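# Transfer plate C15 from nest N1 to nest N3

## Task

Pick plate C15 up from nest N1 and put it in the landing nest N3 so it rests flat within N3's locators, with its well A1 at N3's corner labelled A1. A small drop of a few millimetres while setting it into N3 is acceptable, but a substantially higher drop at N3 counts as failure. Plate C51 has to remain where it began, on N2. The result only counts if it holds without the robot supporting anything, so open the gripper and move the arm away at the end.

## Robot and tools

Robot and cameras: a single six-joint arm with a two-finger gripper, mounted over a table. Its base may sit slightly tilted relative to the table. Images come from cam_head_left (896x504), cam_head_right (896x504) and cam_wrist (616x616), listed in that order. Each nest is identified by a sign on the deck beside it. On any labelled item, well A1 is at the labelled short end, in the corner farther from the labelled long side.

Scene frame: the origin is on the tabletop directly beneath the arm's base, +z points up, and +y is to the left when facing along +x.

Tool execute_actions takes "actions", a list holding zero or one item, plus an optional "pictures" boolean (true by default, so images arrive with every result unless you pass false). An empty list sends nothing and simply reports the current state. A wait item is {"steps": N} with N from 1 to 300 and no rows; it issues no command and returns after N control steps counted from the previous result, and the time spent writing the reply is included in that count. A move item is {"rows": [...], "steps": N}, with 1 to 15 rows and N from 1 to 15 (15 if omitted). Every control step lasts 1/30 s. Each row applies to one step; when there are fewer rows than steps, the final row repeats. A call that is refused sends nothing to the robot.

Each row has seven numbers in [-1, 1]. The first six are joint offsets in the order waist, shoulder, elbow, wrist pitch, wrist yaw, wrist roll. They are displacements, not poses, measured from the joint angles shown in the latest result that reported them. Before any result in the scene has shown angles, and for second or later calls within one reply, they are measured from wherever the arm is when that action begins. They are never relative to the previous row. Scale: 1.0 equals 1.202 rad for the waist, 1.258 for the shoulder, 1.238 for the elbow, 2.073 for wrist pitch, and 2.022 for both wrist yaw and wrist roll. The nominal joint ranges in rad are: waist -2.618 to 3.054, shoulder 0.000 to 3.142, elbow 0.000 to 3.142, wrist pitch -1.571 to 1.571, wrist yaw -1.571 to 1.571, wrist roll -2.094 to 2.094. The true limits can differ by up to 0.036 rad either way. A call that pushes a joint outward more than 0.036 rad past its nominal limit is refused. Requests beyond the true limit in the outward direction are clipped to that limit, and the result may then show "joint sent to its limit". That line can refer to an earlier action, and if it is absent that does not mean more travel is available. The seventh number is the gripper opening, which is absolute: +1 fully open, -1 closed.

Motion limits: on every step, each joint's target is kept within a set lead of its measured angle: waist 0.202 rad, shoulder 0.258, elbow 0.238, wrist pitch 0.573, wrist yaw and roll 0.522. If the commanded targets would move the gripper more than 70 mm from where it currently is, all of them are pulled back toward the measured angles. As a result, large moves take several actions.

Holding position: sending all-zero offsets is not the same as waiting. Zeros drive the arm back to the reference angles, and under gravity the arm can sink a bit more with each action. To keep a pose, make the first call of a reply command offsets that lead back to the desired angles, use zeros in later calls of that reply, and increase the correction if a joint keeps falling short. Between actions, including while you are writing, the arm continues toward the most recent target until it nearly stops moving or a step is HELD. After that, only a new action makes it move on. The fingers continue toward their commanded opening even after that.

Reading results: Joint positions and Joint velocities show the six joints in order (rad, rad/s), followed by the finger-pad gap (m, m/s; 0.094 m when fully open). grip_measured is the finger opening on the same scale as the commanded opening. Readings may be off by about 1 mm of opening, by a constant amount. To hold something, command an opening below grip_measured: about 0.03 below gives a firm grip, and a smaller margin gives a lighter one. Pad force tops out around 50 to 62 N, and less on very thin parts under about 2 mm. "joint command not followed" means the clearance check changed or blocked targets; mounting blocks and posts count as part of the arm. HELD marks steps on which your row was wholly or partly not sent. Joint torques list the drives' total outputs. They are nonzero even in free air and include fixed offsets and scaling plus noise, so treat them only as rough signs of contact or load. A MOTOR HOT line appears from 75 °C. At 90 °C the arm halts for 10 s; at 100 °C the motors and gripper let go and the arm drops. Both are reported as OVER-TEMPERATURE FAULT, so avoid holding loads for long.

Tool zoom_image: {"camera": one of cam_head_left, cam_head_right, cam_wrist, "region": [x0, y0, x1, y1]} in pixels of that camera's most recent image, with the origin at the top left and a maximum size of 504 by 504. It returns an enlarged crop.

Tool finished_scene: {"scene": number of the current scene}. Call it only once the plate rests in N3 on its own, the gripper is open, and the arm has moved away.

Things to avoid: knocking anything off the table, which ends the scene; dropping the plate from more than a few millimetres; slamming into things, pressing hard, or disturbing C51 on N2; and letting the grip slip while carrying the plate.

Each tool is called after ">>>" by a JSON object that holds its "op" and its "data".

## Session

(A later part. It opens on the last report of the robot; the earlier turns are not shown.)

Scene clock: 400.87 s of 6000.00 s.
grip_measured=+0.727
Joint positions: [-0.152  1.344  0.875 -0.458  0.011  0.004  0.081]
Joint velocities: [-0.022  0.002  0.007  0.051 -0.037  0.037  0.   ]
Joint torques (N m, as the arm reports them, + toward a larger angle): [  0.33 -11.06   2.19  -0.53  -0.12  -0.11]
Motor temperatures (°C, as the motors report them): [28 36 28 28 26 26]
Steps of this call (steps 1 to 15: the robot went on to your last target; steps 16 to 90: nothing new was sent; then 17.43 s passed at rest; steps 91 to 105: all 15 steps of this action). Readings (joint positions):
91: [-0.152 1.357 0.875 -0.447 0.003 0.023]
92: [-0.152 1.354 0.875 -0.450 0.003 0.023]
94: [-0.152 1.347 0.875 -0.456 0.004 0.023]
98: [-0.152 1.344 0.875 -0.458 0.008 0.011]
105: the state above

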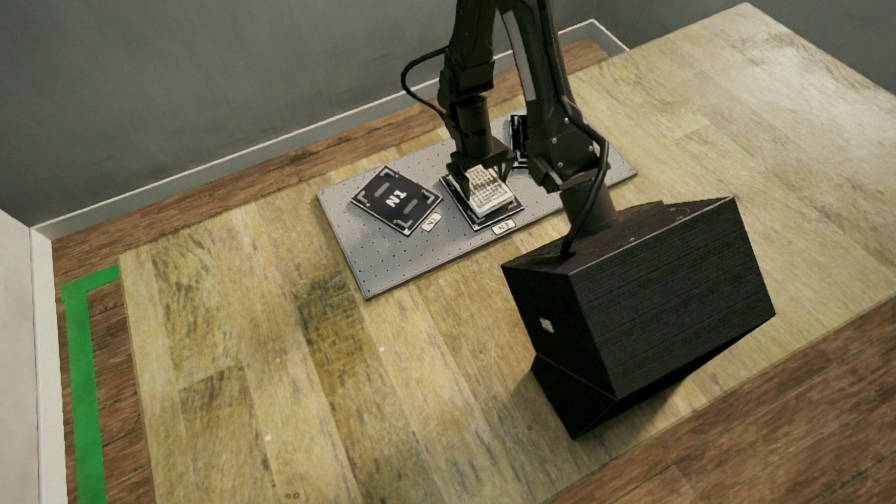

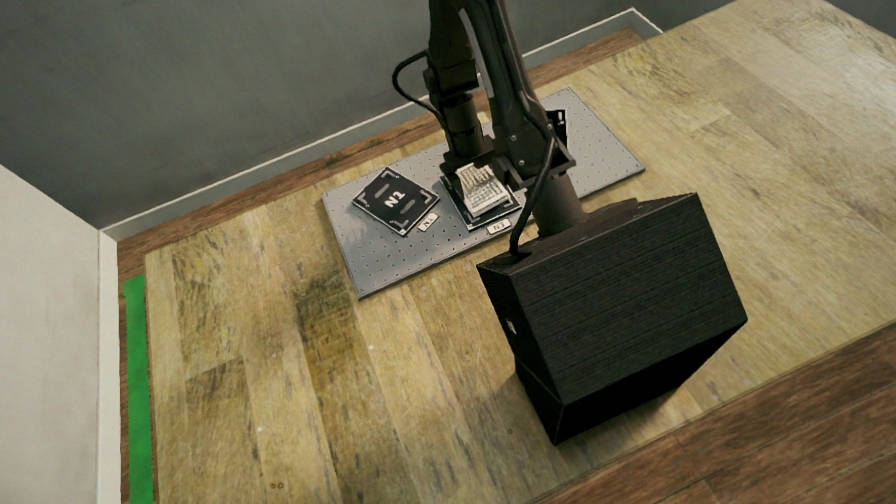

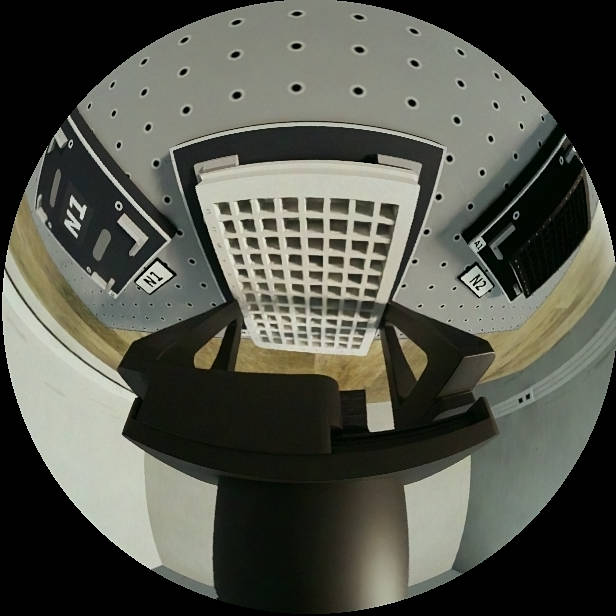

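>>> {"op": "execute_actions", "data": {"actions": [{"rows":[[0,-0.03,0,-0.004,0,0,0.69],[0,-0.03,0,-0.004,0,0,0.69],[0,-0.03,0,-0.004,0,0,0.69],[0,-0.03,0,-0.004,0,0,0.69],[0,-0.03,0,-0.004,-0.012,0,0.69]]}]}}

>>> {"op": "execute_actions", "data": {"actions": [{"rows":[[0,0.012,0,0.006,0,0,0.69],[0,0.012,0,0.006,0,0,0.69],[0,0.012,0,0.006,0,0,0.69],[0,0.022,0,0.012,0,0,0.69],[0,0.022,0,0.012,0,0,0.69],[0,0.022,0,0.012,0,0,0.69],[0,0.034,-0.006,0.02,0,0,0.69]]}]}}

>>> {"op": "zoom_image", "data": {"camera": "cam_head_left", "region": [400, 110, 580, 250]}}

>>> {"op": "zoom_image", "data": {"camera": "cam_wrist", "region": [160, 110, 460, 370]}}

Scene clock: 419.90 s of 6000.00 s.
grip_measured=+0.727
Joint positions: [-0.152  1.331  0.875 -0.469  0.01   0.004  0.081]
Joint velocities: [ 0.002  0.007 -0.002 -0.007 -0.022 -0.007 -0.001]
Joint torques (N m, as the arm reports them, + toward a larger angle): [  0.28 -11.19   2.21  -0.47  -0.21   0.01]
Motor temperatures (°C, as the motors report them): [28 38 28 28 26 26]
Steps of this call (steps 1 to 15: the robot went on to your last target; steps 16 to 90: nothing new was sent; then 15.53 s passed at rest; steps 91 to 105: all 15 steps of this action). Readings (joint positions):
91: [-0.152 1.343 0.875 -0.458 0.012 0.003]
92: [-0.152 1.339 0.875 -0.460 0.012 0.003]
94: [-0.152 1.333 0.875 -0.466 0.012 0.003]
98: [-0.152 1.331 0.875 -0.469 0.011 0.004]
105: the state above

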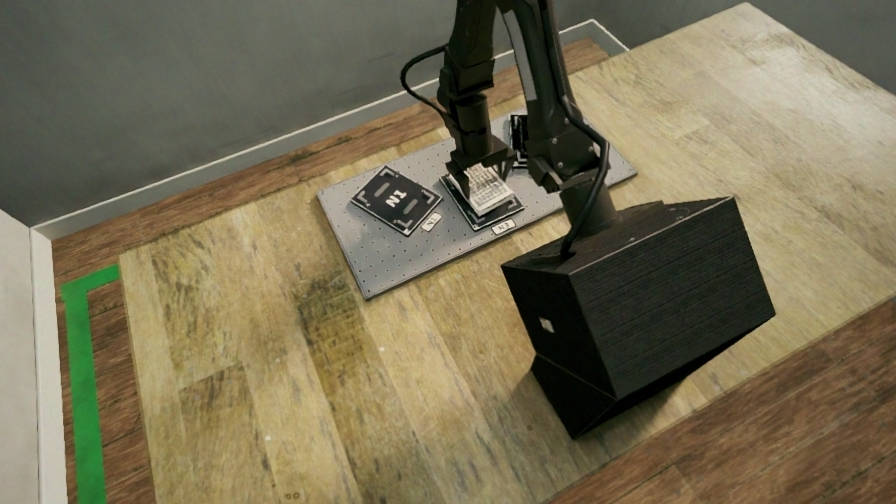

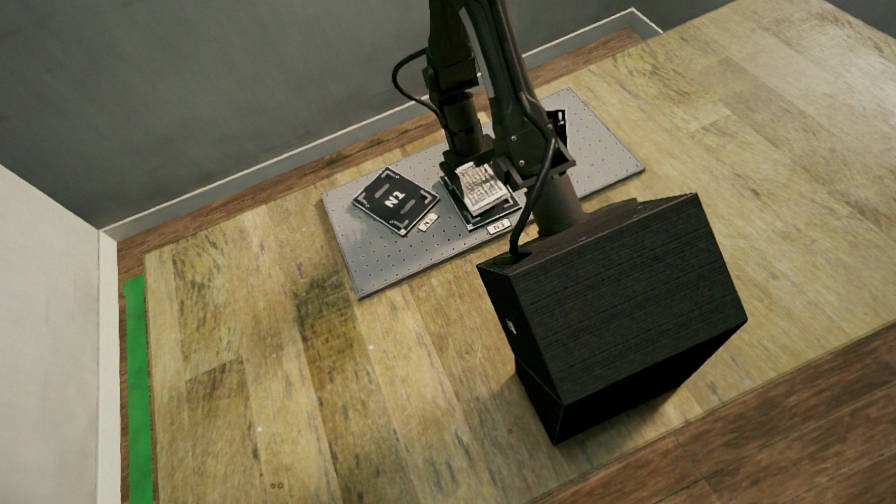

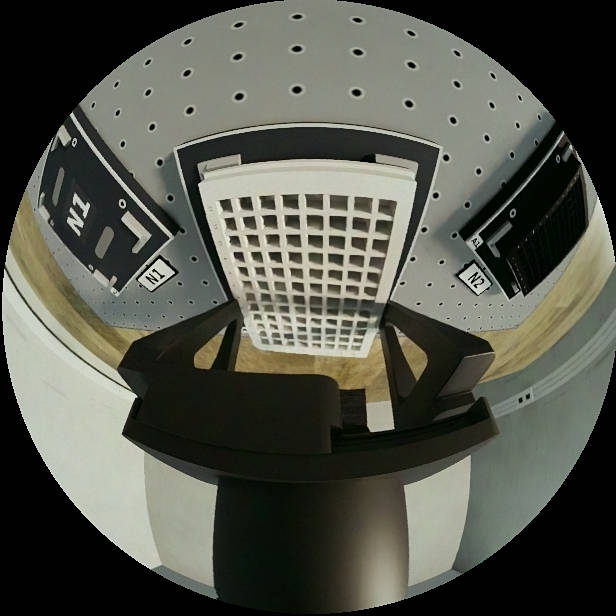

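Scene clock: 420.40 s of 6000.00 s.
grip_measured=+0.727
Joint positions: [-0.152  1.356  0.875 -0.455  0.012  0.004  0.081]
Joint velocities: [-0.012  0.032  0.007 -0.007  0.007  0.022  0.001]
Joint torques (N m, as the arm reports them, + toward a larger angle): [ 0.36 -7.38  1.55 -0.17 -0.05 -0.02]
Motor temperatures (°C, as the motors report them): [28 38 28 28 26 26]
Steps of this call (steps 1 to 15: all 15 steps of this action). Readings (joint positions):
1: [-0.152 1.332 0.875 -0.469 0.011 0.004]
2: [-0.152 1.334 0.875 -0.468 0.011 0.004]
4: [-0.152 1.339 0.875 -0.467 0.011 0.004]
8: [-0.152 1.356 0.875 -0.455 0.012 0.004]
15: the state above

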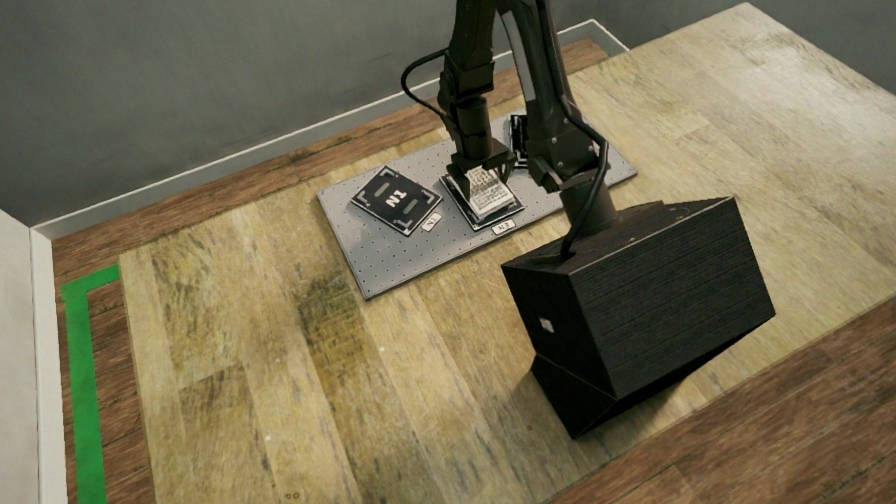

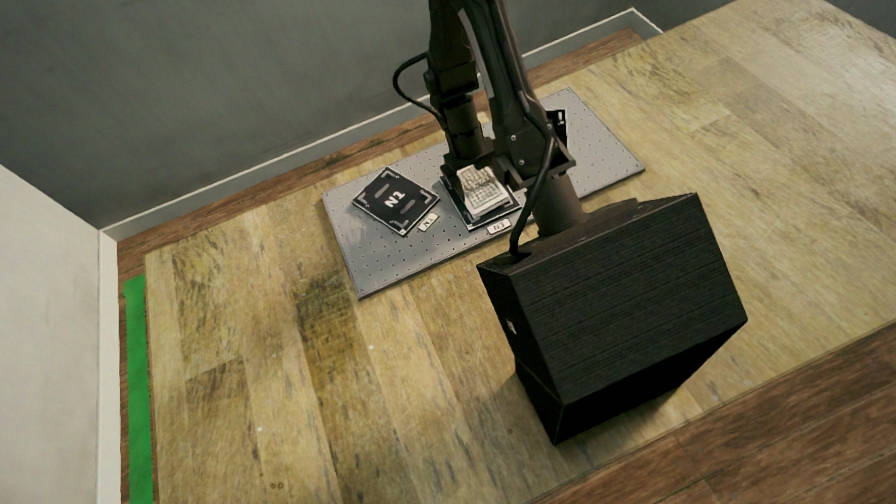

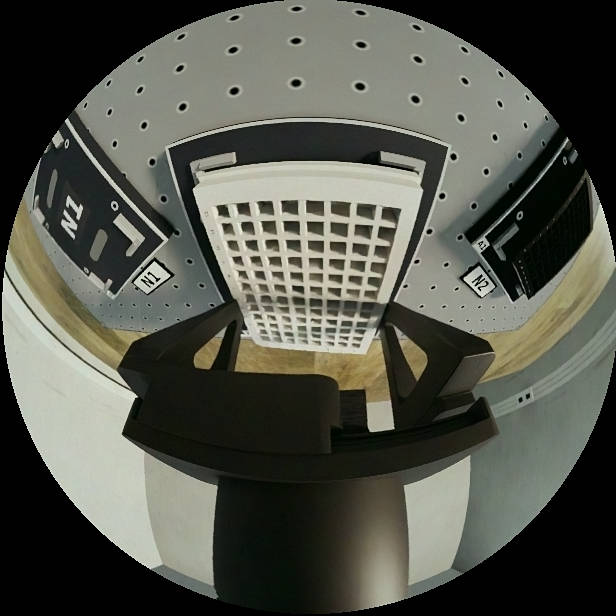

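Region (400, 110, 580, 250) of cam_head_left's 896x504 image, scaled by 2.800, with more detail than that image has.

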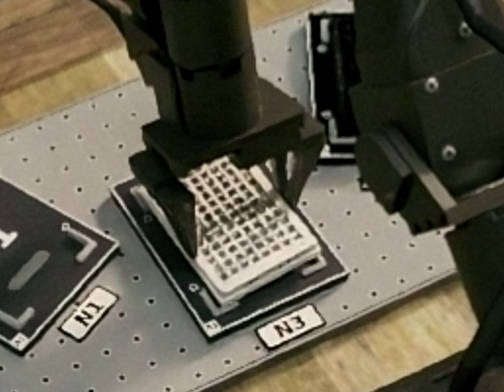

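Region (160, 110, 460, 370) of cam_wrist's 616x616 image, scaled by 1.680, with more detail than that image has; it fills the top 437 rows of this view, and the rest is white.

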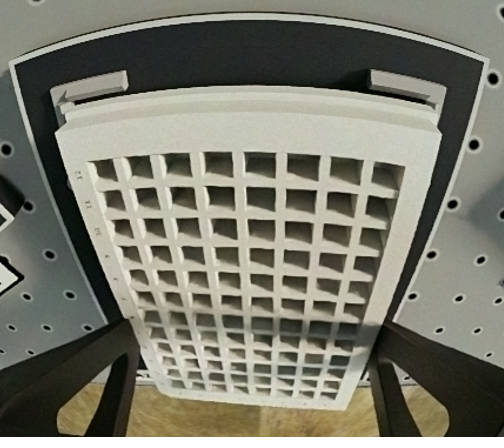

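>>> {"op": "execute_actions", "data": {"actions": [{"rows":[[0,-0.036,0,-0.006,0,0,0.69],[0,-0.036,0,-0.006,0,0,0.69],[0,-0.036,0,-0.006,0,0,0.69],[0,-0.036,0,-0.006,0,0,0.69],[0,-0.036,0,-0.006,0,0,0.69],[0.02,-0.036,0.022,-0.006,-0.01,0,0.69]]}]}}

>>> {"op": "zoom_image", "data": {"camera": "cam_wrist", "region": [160, 110, 460, 370]}}

Scene clock: 431.07 s of 6000.00 s.
grip_measured=+0.727
Joint positions: [-0.147  1.333  0.875 -0.467  0.016  0.01   0.081]
Joint velocities: [ 0.007 -0.007 -0.007  0.022 -0.022  0.022 -0.001]
Joint torques (N m, as the arm reports them, + toward a larger angle): [  1.8  -11.16   4.01  -0.55  -0.22   0.01]
Motor temperatures (°C, as the motors report them): [28 37 28 28 26 26]
Steps of this call (steps 1 to 15: the robot went on to your last target; steps 16 to 90: nothing new was sent; then 7.17 s passed at rest; steps 91 to 105: all 15 steps of this action). Readings (joint positions):
91: [-0.152 1.352 0.875 -0.455 0.012 0.004]
92: [-0.152 1.347 0.875 -0.459 0.012 0.004]
94: [-0.152 1.336 0.875 -0.464 0.012 0.004]
98: [-0.148 1.333 0.875 -0.467 0.014 0.007]
105: the state above

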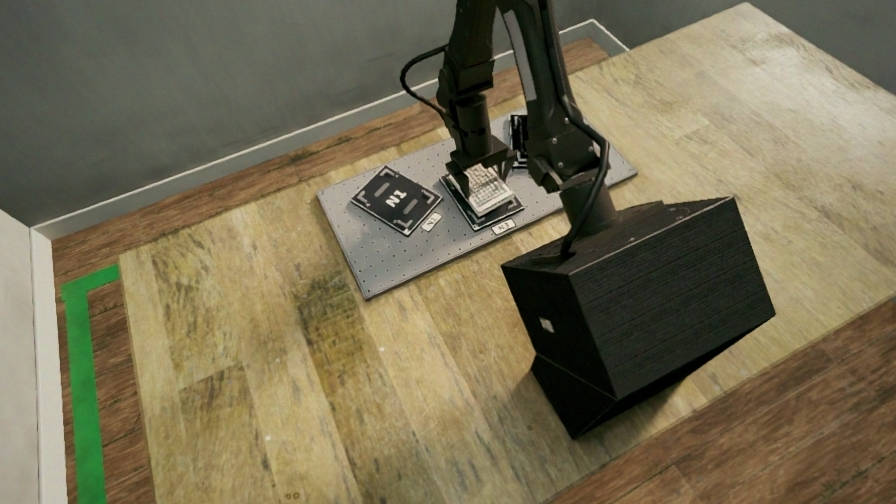

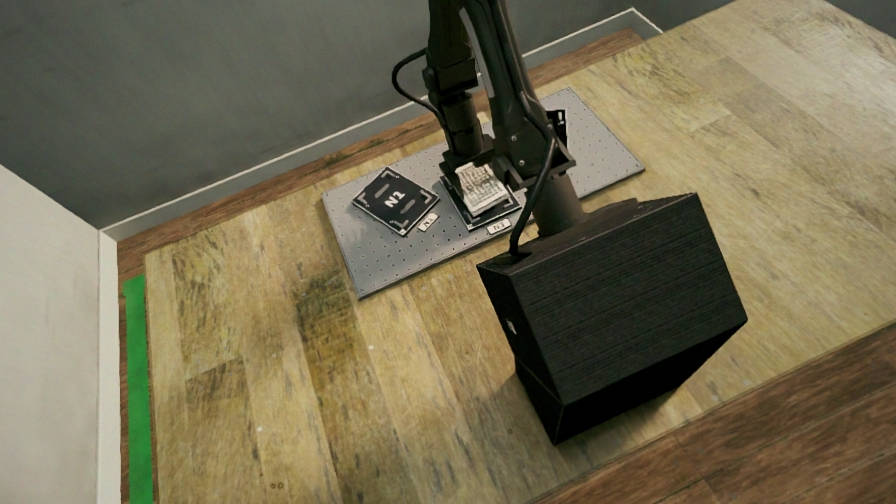

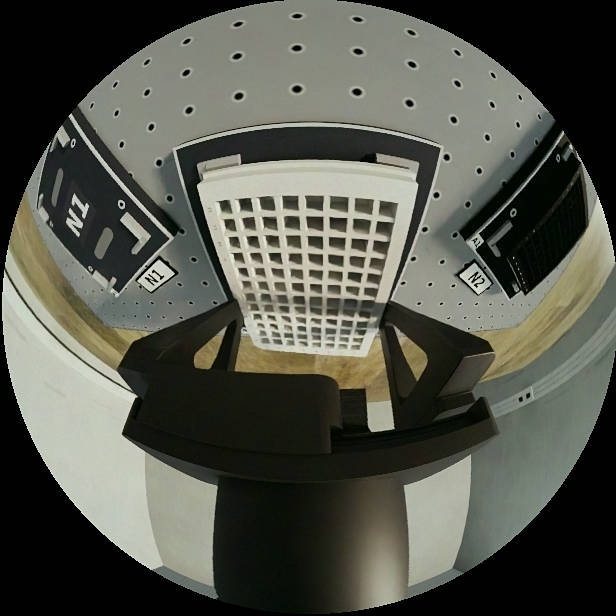

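Region (160, 110, 460, 370) of cam_wrist's 616x616 image, scaled by 1.680, with more detail than that image has; it fills the top 437 rows of this view, and the rest is white.

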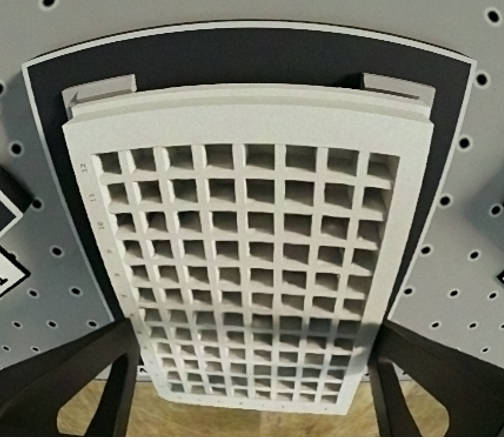

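>>> {"op": "execute_actions", "data": {"actions": [{"rows":[[0,-0.025,0,-0.008,0,0,0.69],[0,-0.025,0,-0.008,0,0,0.69],[0,-0.025,0,-0.008,0,0,0.69],[0,-0.045,0,-0.016,0,0,0.69],[0,-0.045,0,-0.016,0,0,0.69],[0,-0.045,0,-0.016,0,0,0.69],[0,-0.045,0,-0.016,0,0,0.69],[0.014,-0.045,0,-0.016,-0.02,-0.004,0.69]]}]}}

>>> {"op": "zoom_image", "data": {"camera": "cam_head_left", "region": [400, 110, 580, 250]}}

Scene clock: 443.53 s of 6000.00 s.
grip_measured=+0.727
Joint positions: [-0.141  1.295  0.875 -0.487 -0.011  0.008  0.081]
Joint velocities: [-0.002 -0.012 -0.017 -0.11  -0.066 -0.066 -0.   ]
Joint torques (N m, as the arm reports them, + toward a larger angle): [  1.09 -10.63   2.34  -0.57  -0.11  -0.05]
Motor temperatures (°C, as the motors report them): [28 38 28 28 26 26]
Steps of this call (steps 1 to 15: the robot went on to your last target; steps 16 to 90: nothing new was sent; then 8.97 s passed at rest; steps 91 to 105: all 15 steps of this action). Readings (joint positions):
91: [-0.147 1.333 0.875 -0.469 0.017 0.011]
92: [-0.147 1.332 0.875 -0.469 0.018 0.011]
94: [-0.147 1.326 0.875 -0.473 0.018 0.011]
98: [-0.147 1.299 0.875 -0.483 0.014 0.010]
105: the state above

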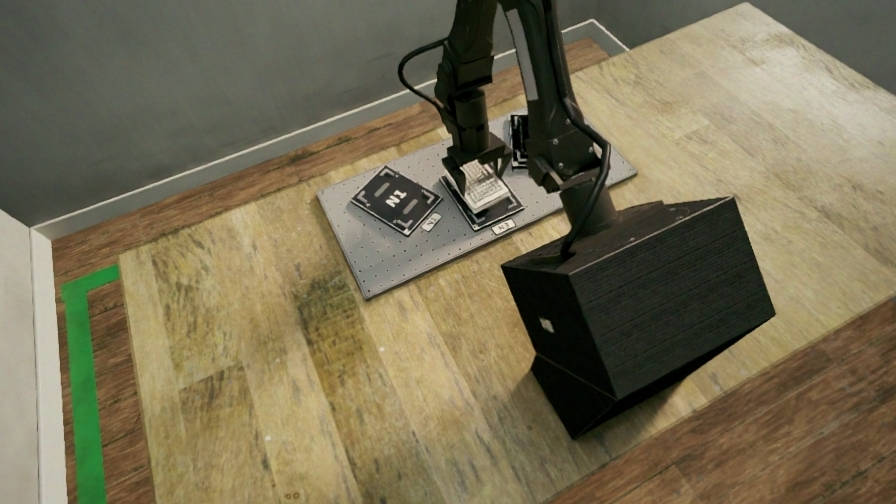

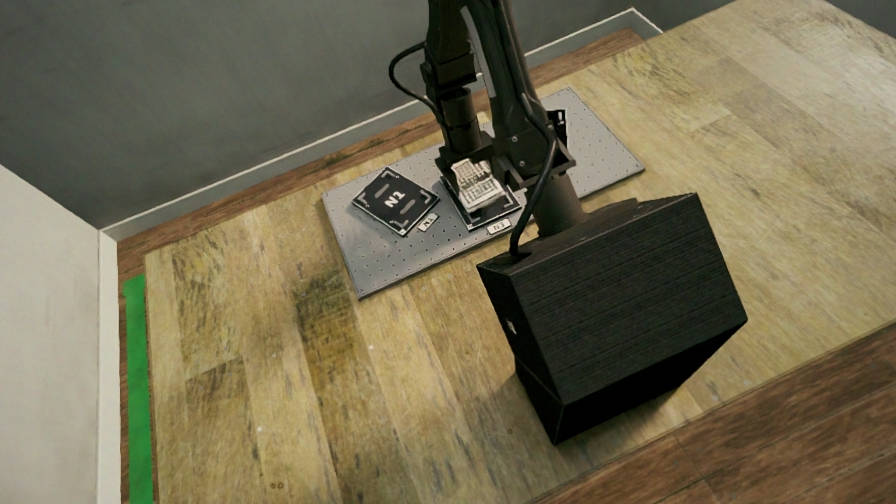

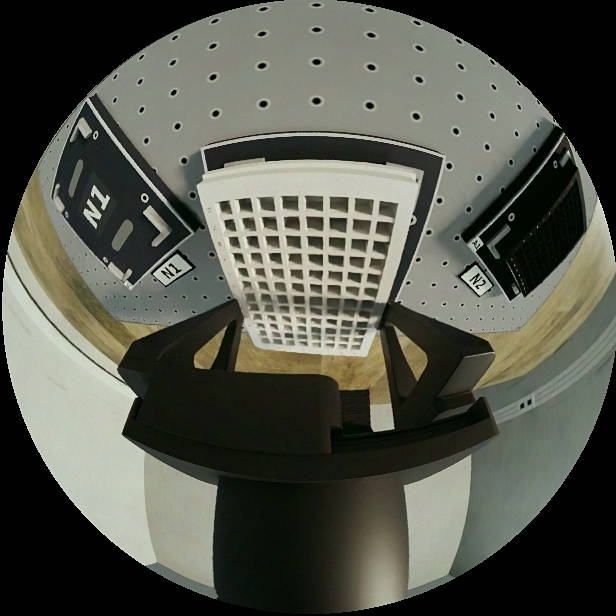

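Region (400, 110, 580, 250) of cam_head_left's 896x504 image, scaled by 2.800, with more detail than that image has.

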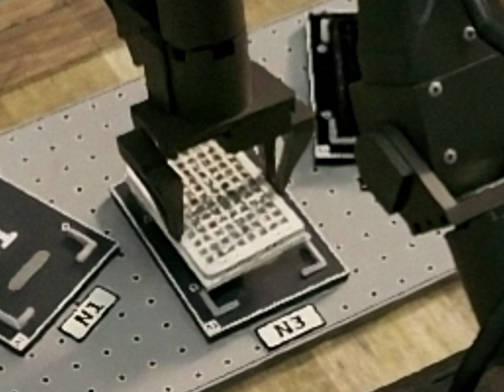

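>>> {"op": "execute_actions", "data": {"actions": [{"rows":[[-0.019,-0.01,0.03,-0.004,0,-0.004,0.69]],"steps":12}]}}

>>> {"op": "execute_actions", "data": {"actions": [{"rows":[[0,0.012,0,0.006,0,0,0.69],[0,0.012,0,0.006,0,0,0.69],[0,0.025,0,0.014,0,0,0.69],[0,0.025,0,0.014,0,0,0.69],[0,0.025,0,0.014,0,0,0.69],[0,0.042,0,0.022,0,0,0.69]]}]}}

>>> {"op": "zoom_image", "data": {"camera": "cam_wrist", "region": [160, 110, 460, 370]}}

>>> {"op": "zoom_image", "data": {"camera": "cam_head_left", "region": [400, 110, 580, 250]}}

Scene clock: 461.63 s of 6000.00 s.
grip_measured=+0.727
Joint positions: [-0.154  1.295  0.889 -0.49  -0.016  0.006  0.081]
Joint velocities: [ 0.017 -0.012  0.017 -0.022 -0.007  0.022 -0.   ]
Joint torques (N m, as the arm reports them, + toward a larger angle): [ -0.43 -10.18   4.09  -0.41  -0.02  -0.11]
Motor temperatures (°C, as the motors report them): [28 38 28 28 26 26]
Steps of this call (steps 1 to 15: the robot went on to your last target; steps 16 to 90: nothing new was sent; then 14.70 s passed at rest; steps 91 to 102: all 12 steps of this action). Readings (joint positions):
91: [-0.142 1.295 0.876 -0.489 -0.016 0.007]
92: [-0.144 1.295 0.878 -0.490 -0.016 0.007]
94: [-0.151 1.295 0.884 -0.490 -0.016 0.007]
98: [-0.154 1.295 0.889 -0.490 -0.016 0.006]
102: the state above

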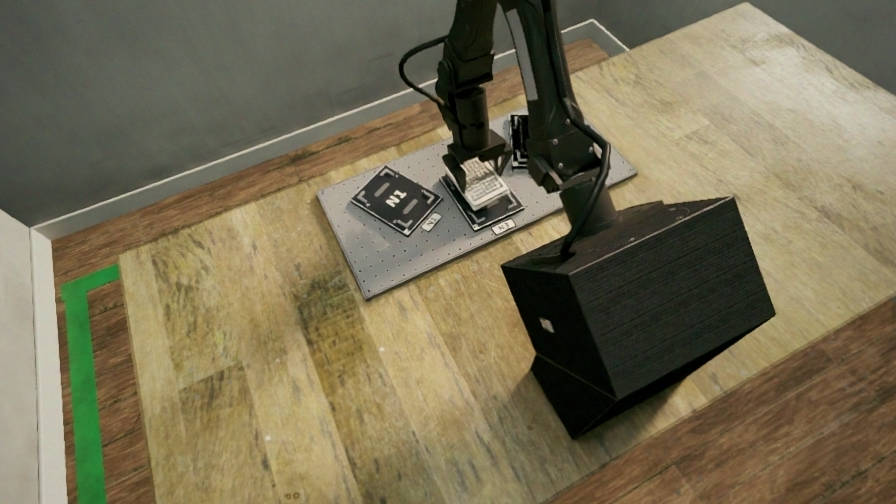

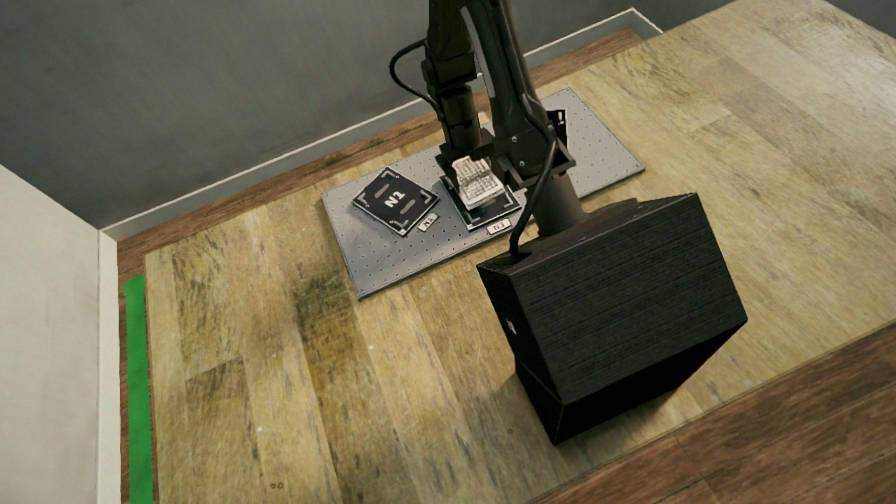

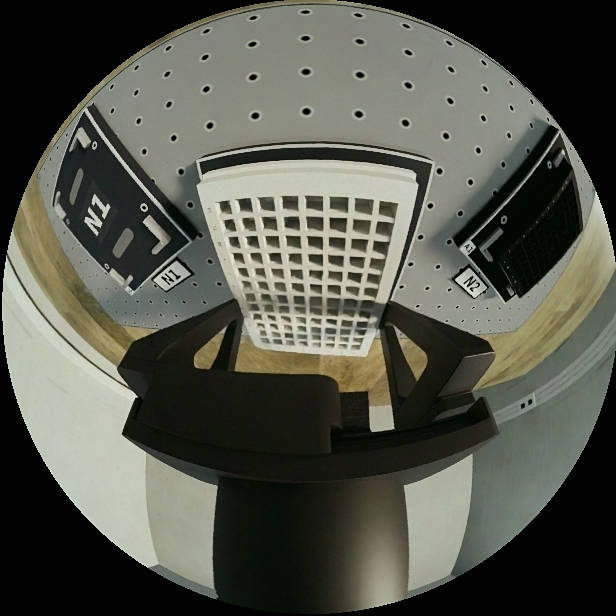

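Scene clock: 462.13 s of 6000.00 s.
grip_measured=+0.727
Joint positions: [-0.154  1.346  0.889 -0.465 -0.018  0.006  0.081]
Joint velocities: [-0.022 -0.017 -0.012 -0.081 -0.081 -0.066 -0.   ]
Joint torques (N m, as the arm reports them, + toward a larger angle): [ 0.15 -9.06  2.13 -0.25 -0.02  0.01]
Motor temperatures (°C, as the motors report them): [28 38 28 28 26 26]
Steps of this call (steps 1 to 15: all 15 steps of this action). Readings (joint positions):
1: [-0.154 1.296 0.889 -0.490 -0.016 0.006]
2: [-0.154 1.298 0.889 -0.489 -0.016 0.006]
4: [-0.154 1.307 0.889 -0.484 -0.016 0.006]
8: [-0.154 1.337 0.889 -0.471 -0.016 0.006]
15: the state above

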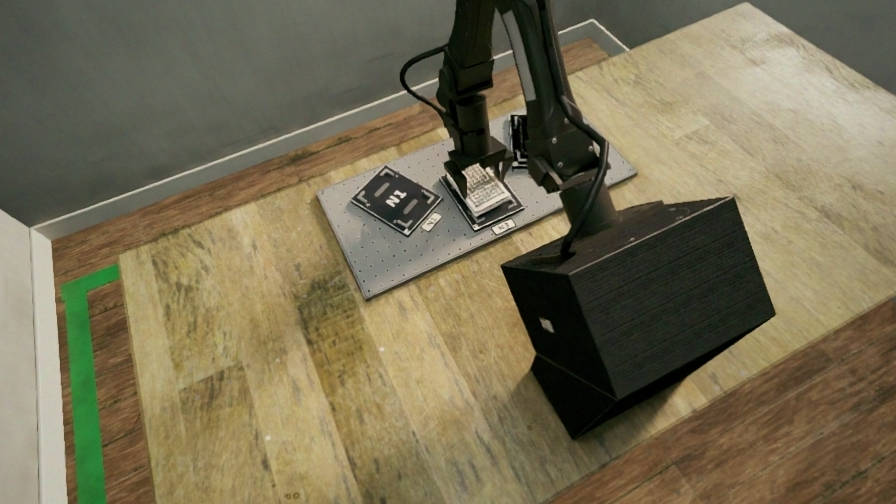

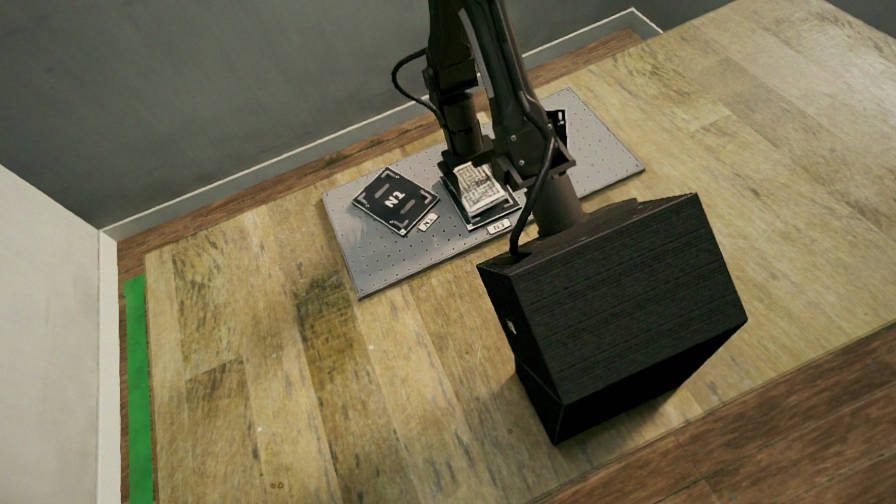

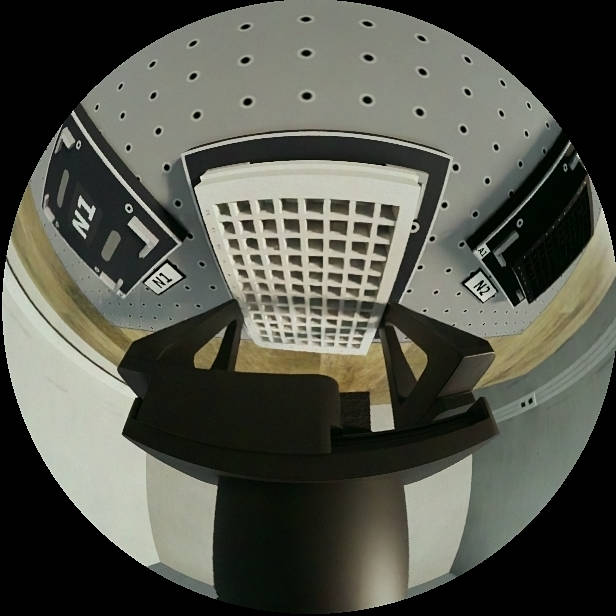

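Region (160, 110, 460, 370) of cam_wrist's 616x616 image, scaled by 1.680, with more detail than that image has; it fills the top 437 rows of this view, and the rest is white.

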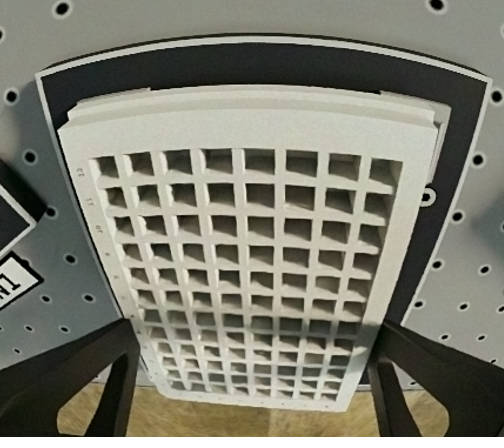

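Region (400, 110, 580, 250) of cam_head_left's 896x504 image, scaled by 2.800, with more detail than that image has.

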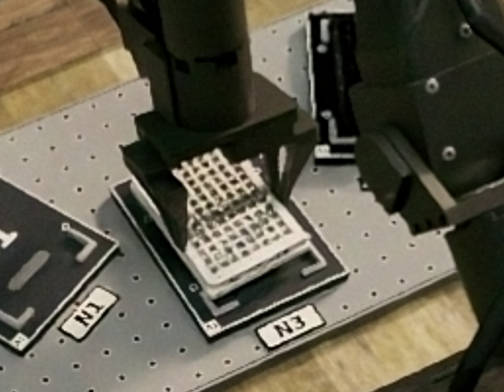

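>>> {"op": "execute_actions", "data": {"actions": [{"rows":[[0,0,-0.02,0.004,0,0,0.69]],"steps":12}]}}

>>> {"op": "zoom_image", "data": {"camera": "cam_wrist", "region": [160, 110, 460, 370]}}

>>> {"op": "zoom_image", "data": {"camera": "cam_head_left", "region": [400, 110, 580, 250]}}

Scene clock: 471.20 s of 6000.00 s.
grip_measured=+0.727
Joint positions: [-0.154  1.346  0.889 -0.464 -0.018  0.006  0.081]
Joint velocities: [-0.007  0.002 -0.002 -0.022 -0.007 -0.066  0.001]
Joint torques (N m, as the arm reports them, + toward a larger angle): [ 0.25 -8.95  0.34 -0.36 -0.06  0.  ]
Motor temperatures (°C, as the motors report them): [28 38 28 28 26 26]
Steps of this call (steps 1 to 15: the robot went on to your last target; steps 16 to 90: nothing new was sent; then 5.67 s passed at rest; steps 91 to 102: all 12 steps of this action). Readings (joint positions):
91: [-0.154 1.346 0.889 -0.464 -0.018 0.006]
92: [-0.154 1.346 0.889 -0.464 -0.018 0.006]
94: [-0.154 1.346 0.889 -0.464 -0.018 0.006]
98: [-0.154 1.346 0.889 -0.464 -0.018 0.006]
102: the state above

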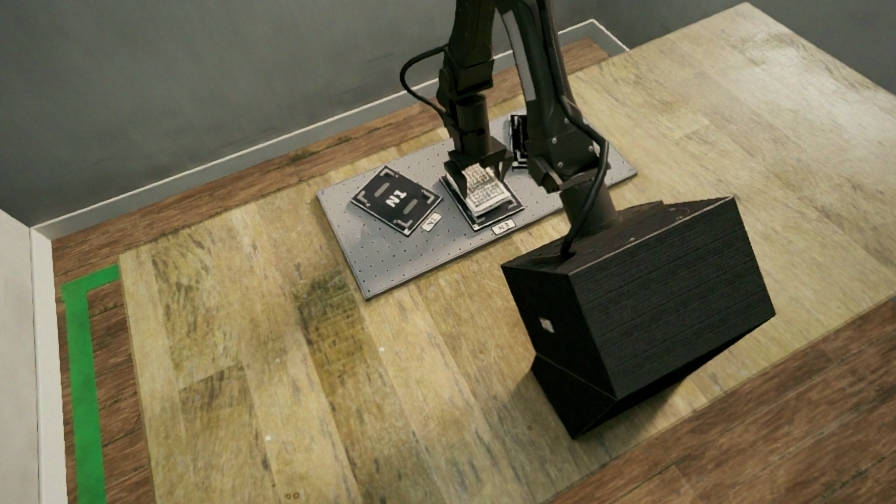

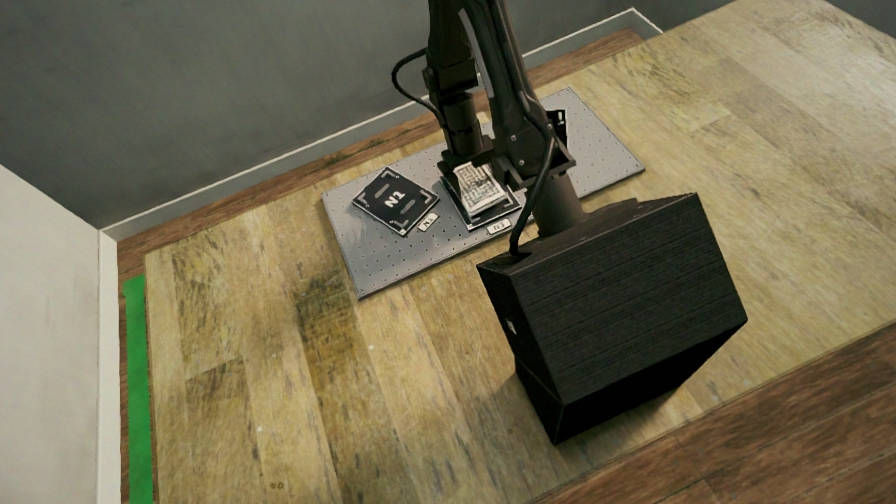

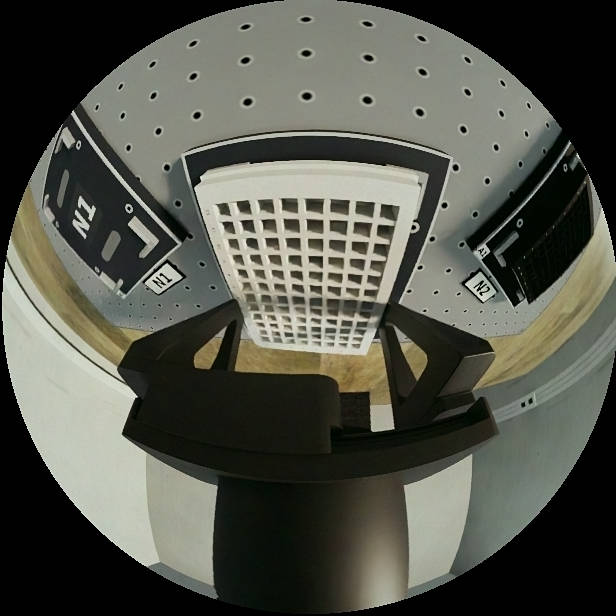

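Region (160, 110, 460, 370) of cam_wrist's 616x616 image, scaled by 1.680, with more detail than that image has; it fills the top 437 rows of this view, and the rest is white.

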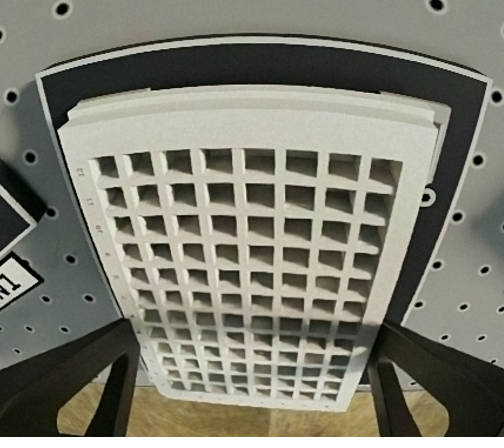

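Region (400, 110, 580, 250) of cam_head_left's 896x504 image, scaled by 2.800, with more detail than that image has.

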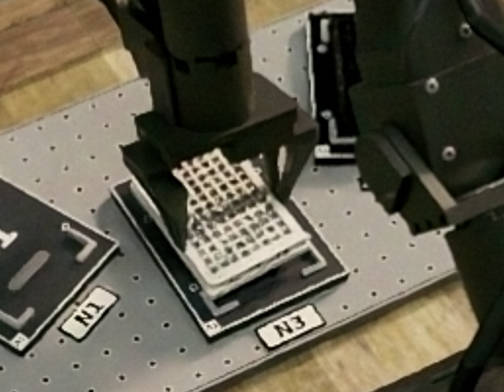

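>>> {"op": "execute_actions", "data": {"actions": [{"rows":[[-0.014,-0.01,-0.036,0.004,0,0,0.69]],"steps":12}]}}

>>> {"op": "zoom_image", "data": {"camera": "cam_wrist", "region": [160, 110, 460, 370]}}

>>> {"op": "zoom_image", "data": {"camera": "cam_head_left", "region": [400, 110, 580, 250]}}

Scene clock: 484.67 s of 6000.00 s.
grip_measured=+0.727
Joint positions: [-0.157  1.346  0.865 -0.453 -0.024  0.006  0.081]
Joint velocities: [-0.002 -0.002 -0.007  0.037 -0.051 -0.007  0.001]
Joint torques (N m, as the arm reports them, + toward a larger angle): [ -0.69 -10.22   0.5   -0.55   0.     0.03]
Motor temperatures (°C, as the motors report them): [28 38 28 28 26 26]
Steps of this call (steps 1 to 15: the robot went on to your last target; steps 16 to 90: nothing new was sent; then 10.07 s passed at rest; steps 91 to 102: all 12 steps of this action). Readings (joint positions):
91: [-0.154 1.346 0.886 -0.462 -0.018 0.006]
92: [-0.154 1.346 0.881 -0.458 -0.018 0.006]
94: [-0.156 1.346 0.870 -0.453 -0.021 0.006]
98: [-0.157 1.346 0.865 -0.453 -0.024 0.006]
102: the state above

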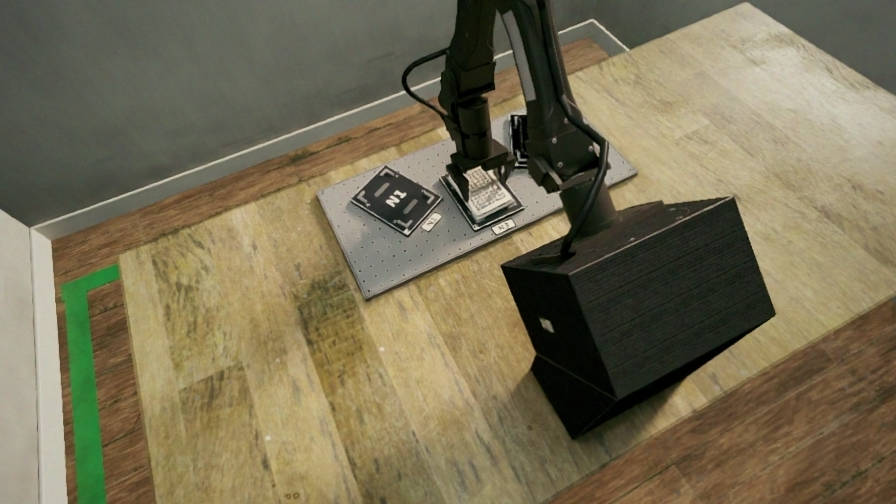

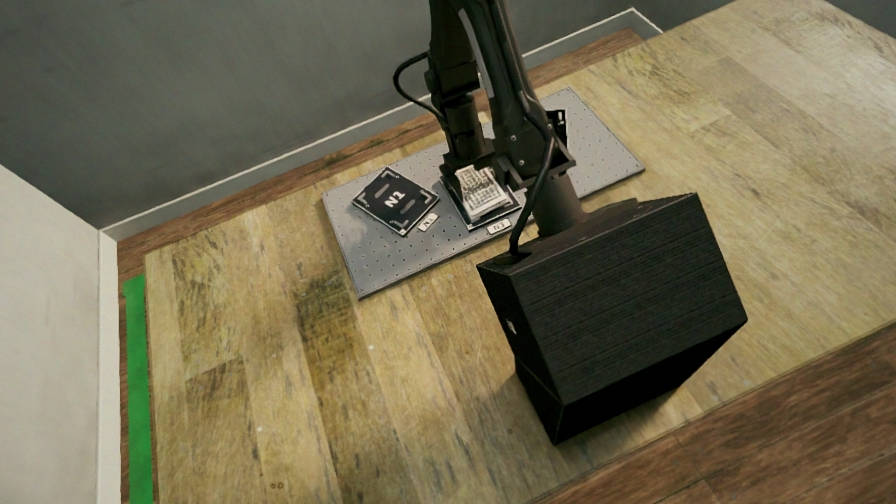

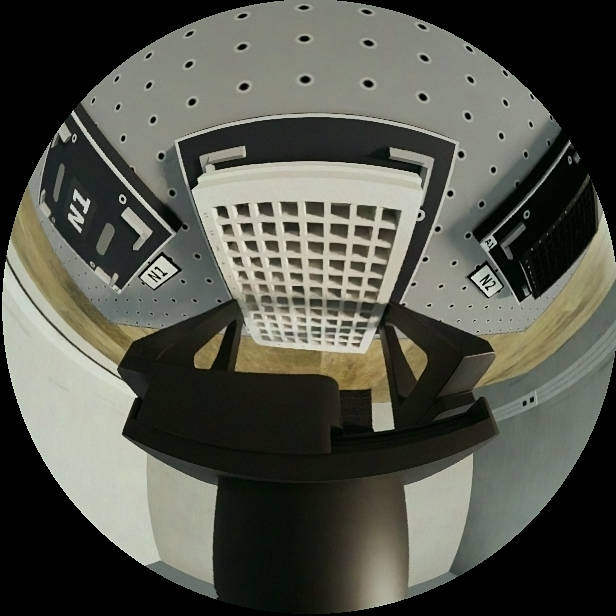

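Region (160, 110, 460, 370) of cam_wrist's 616x616 image, scaled by 1.680, with more detail than that image has; it fills the top 437 rows of this view, and the rest is white.

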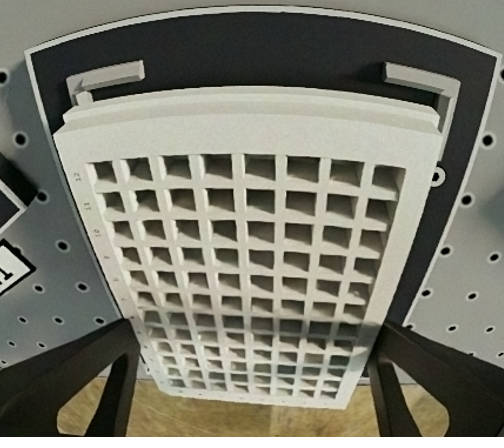

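Region (400, 110, 580, 250) of cam_head_left's 896x504 image, scaled by 2.800, with more detail than that image has.

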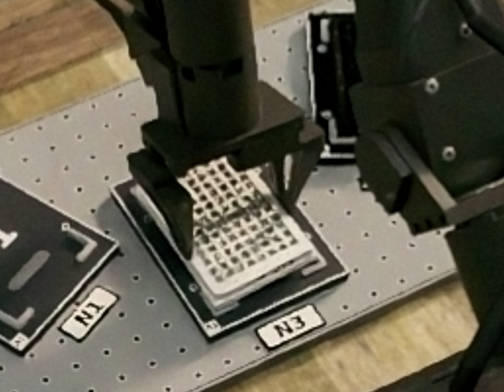

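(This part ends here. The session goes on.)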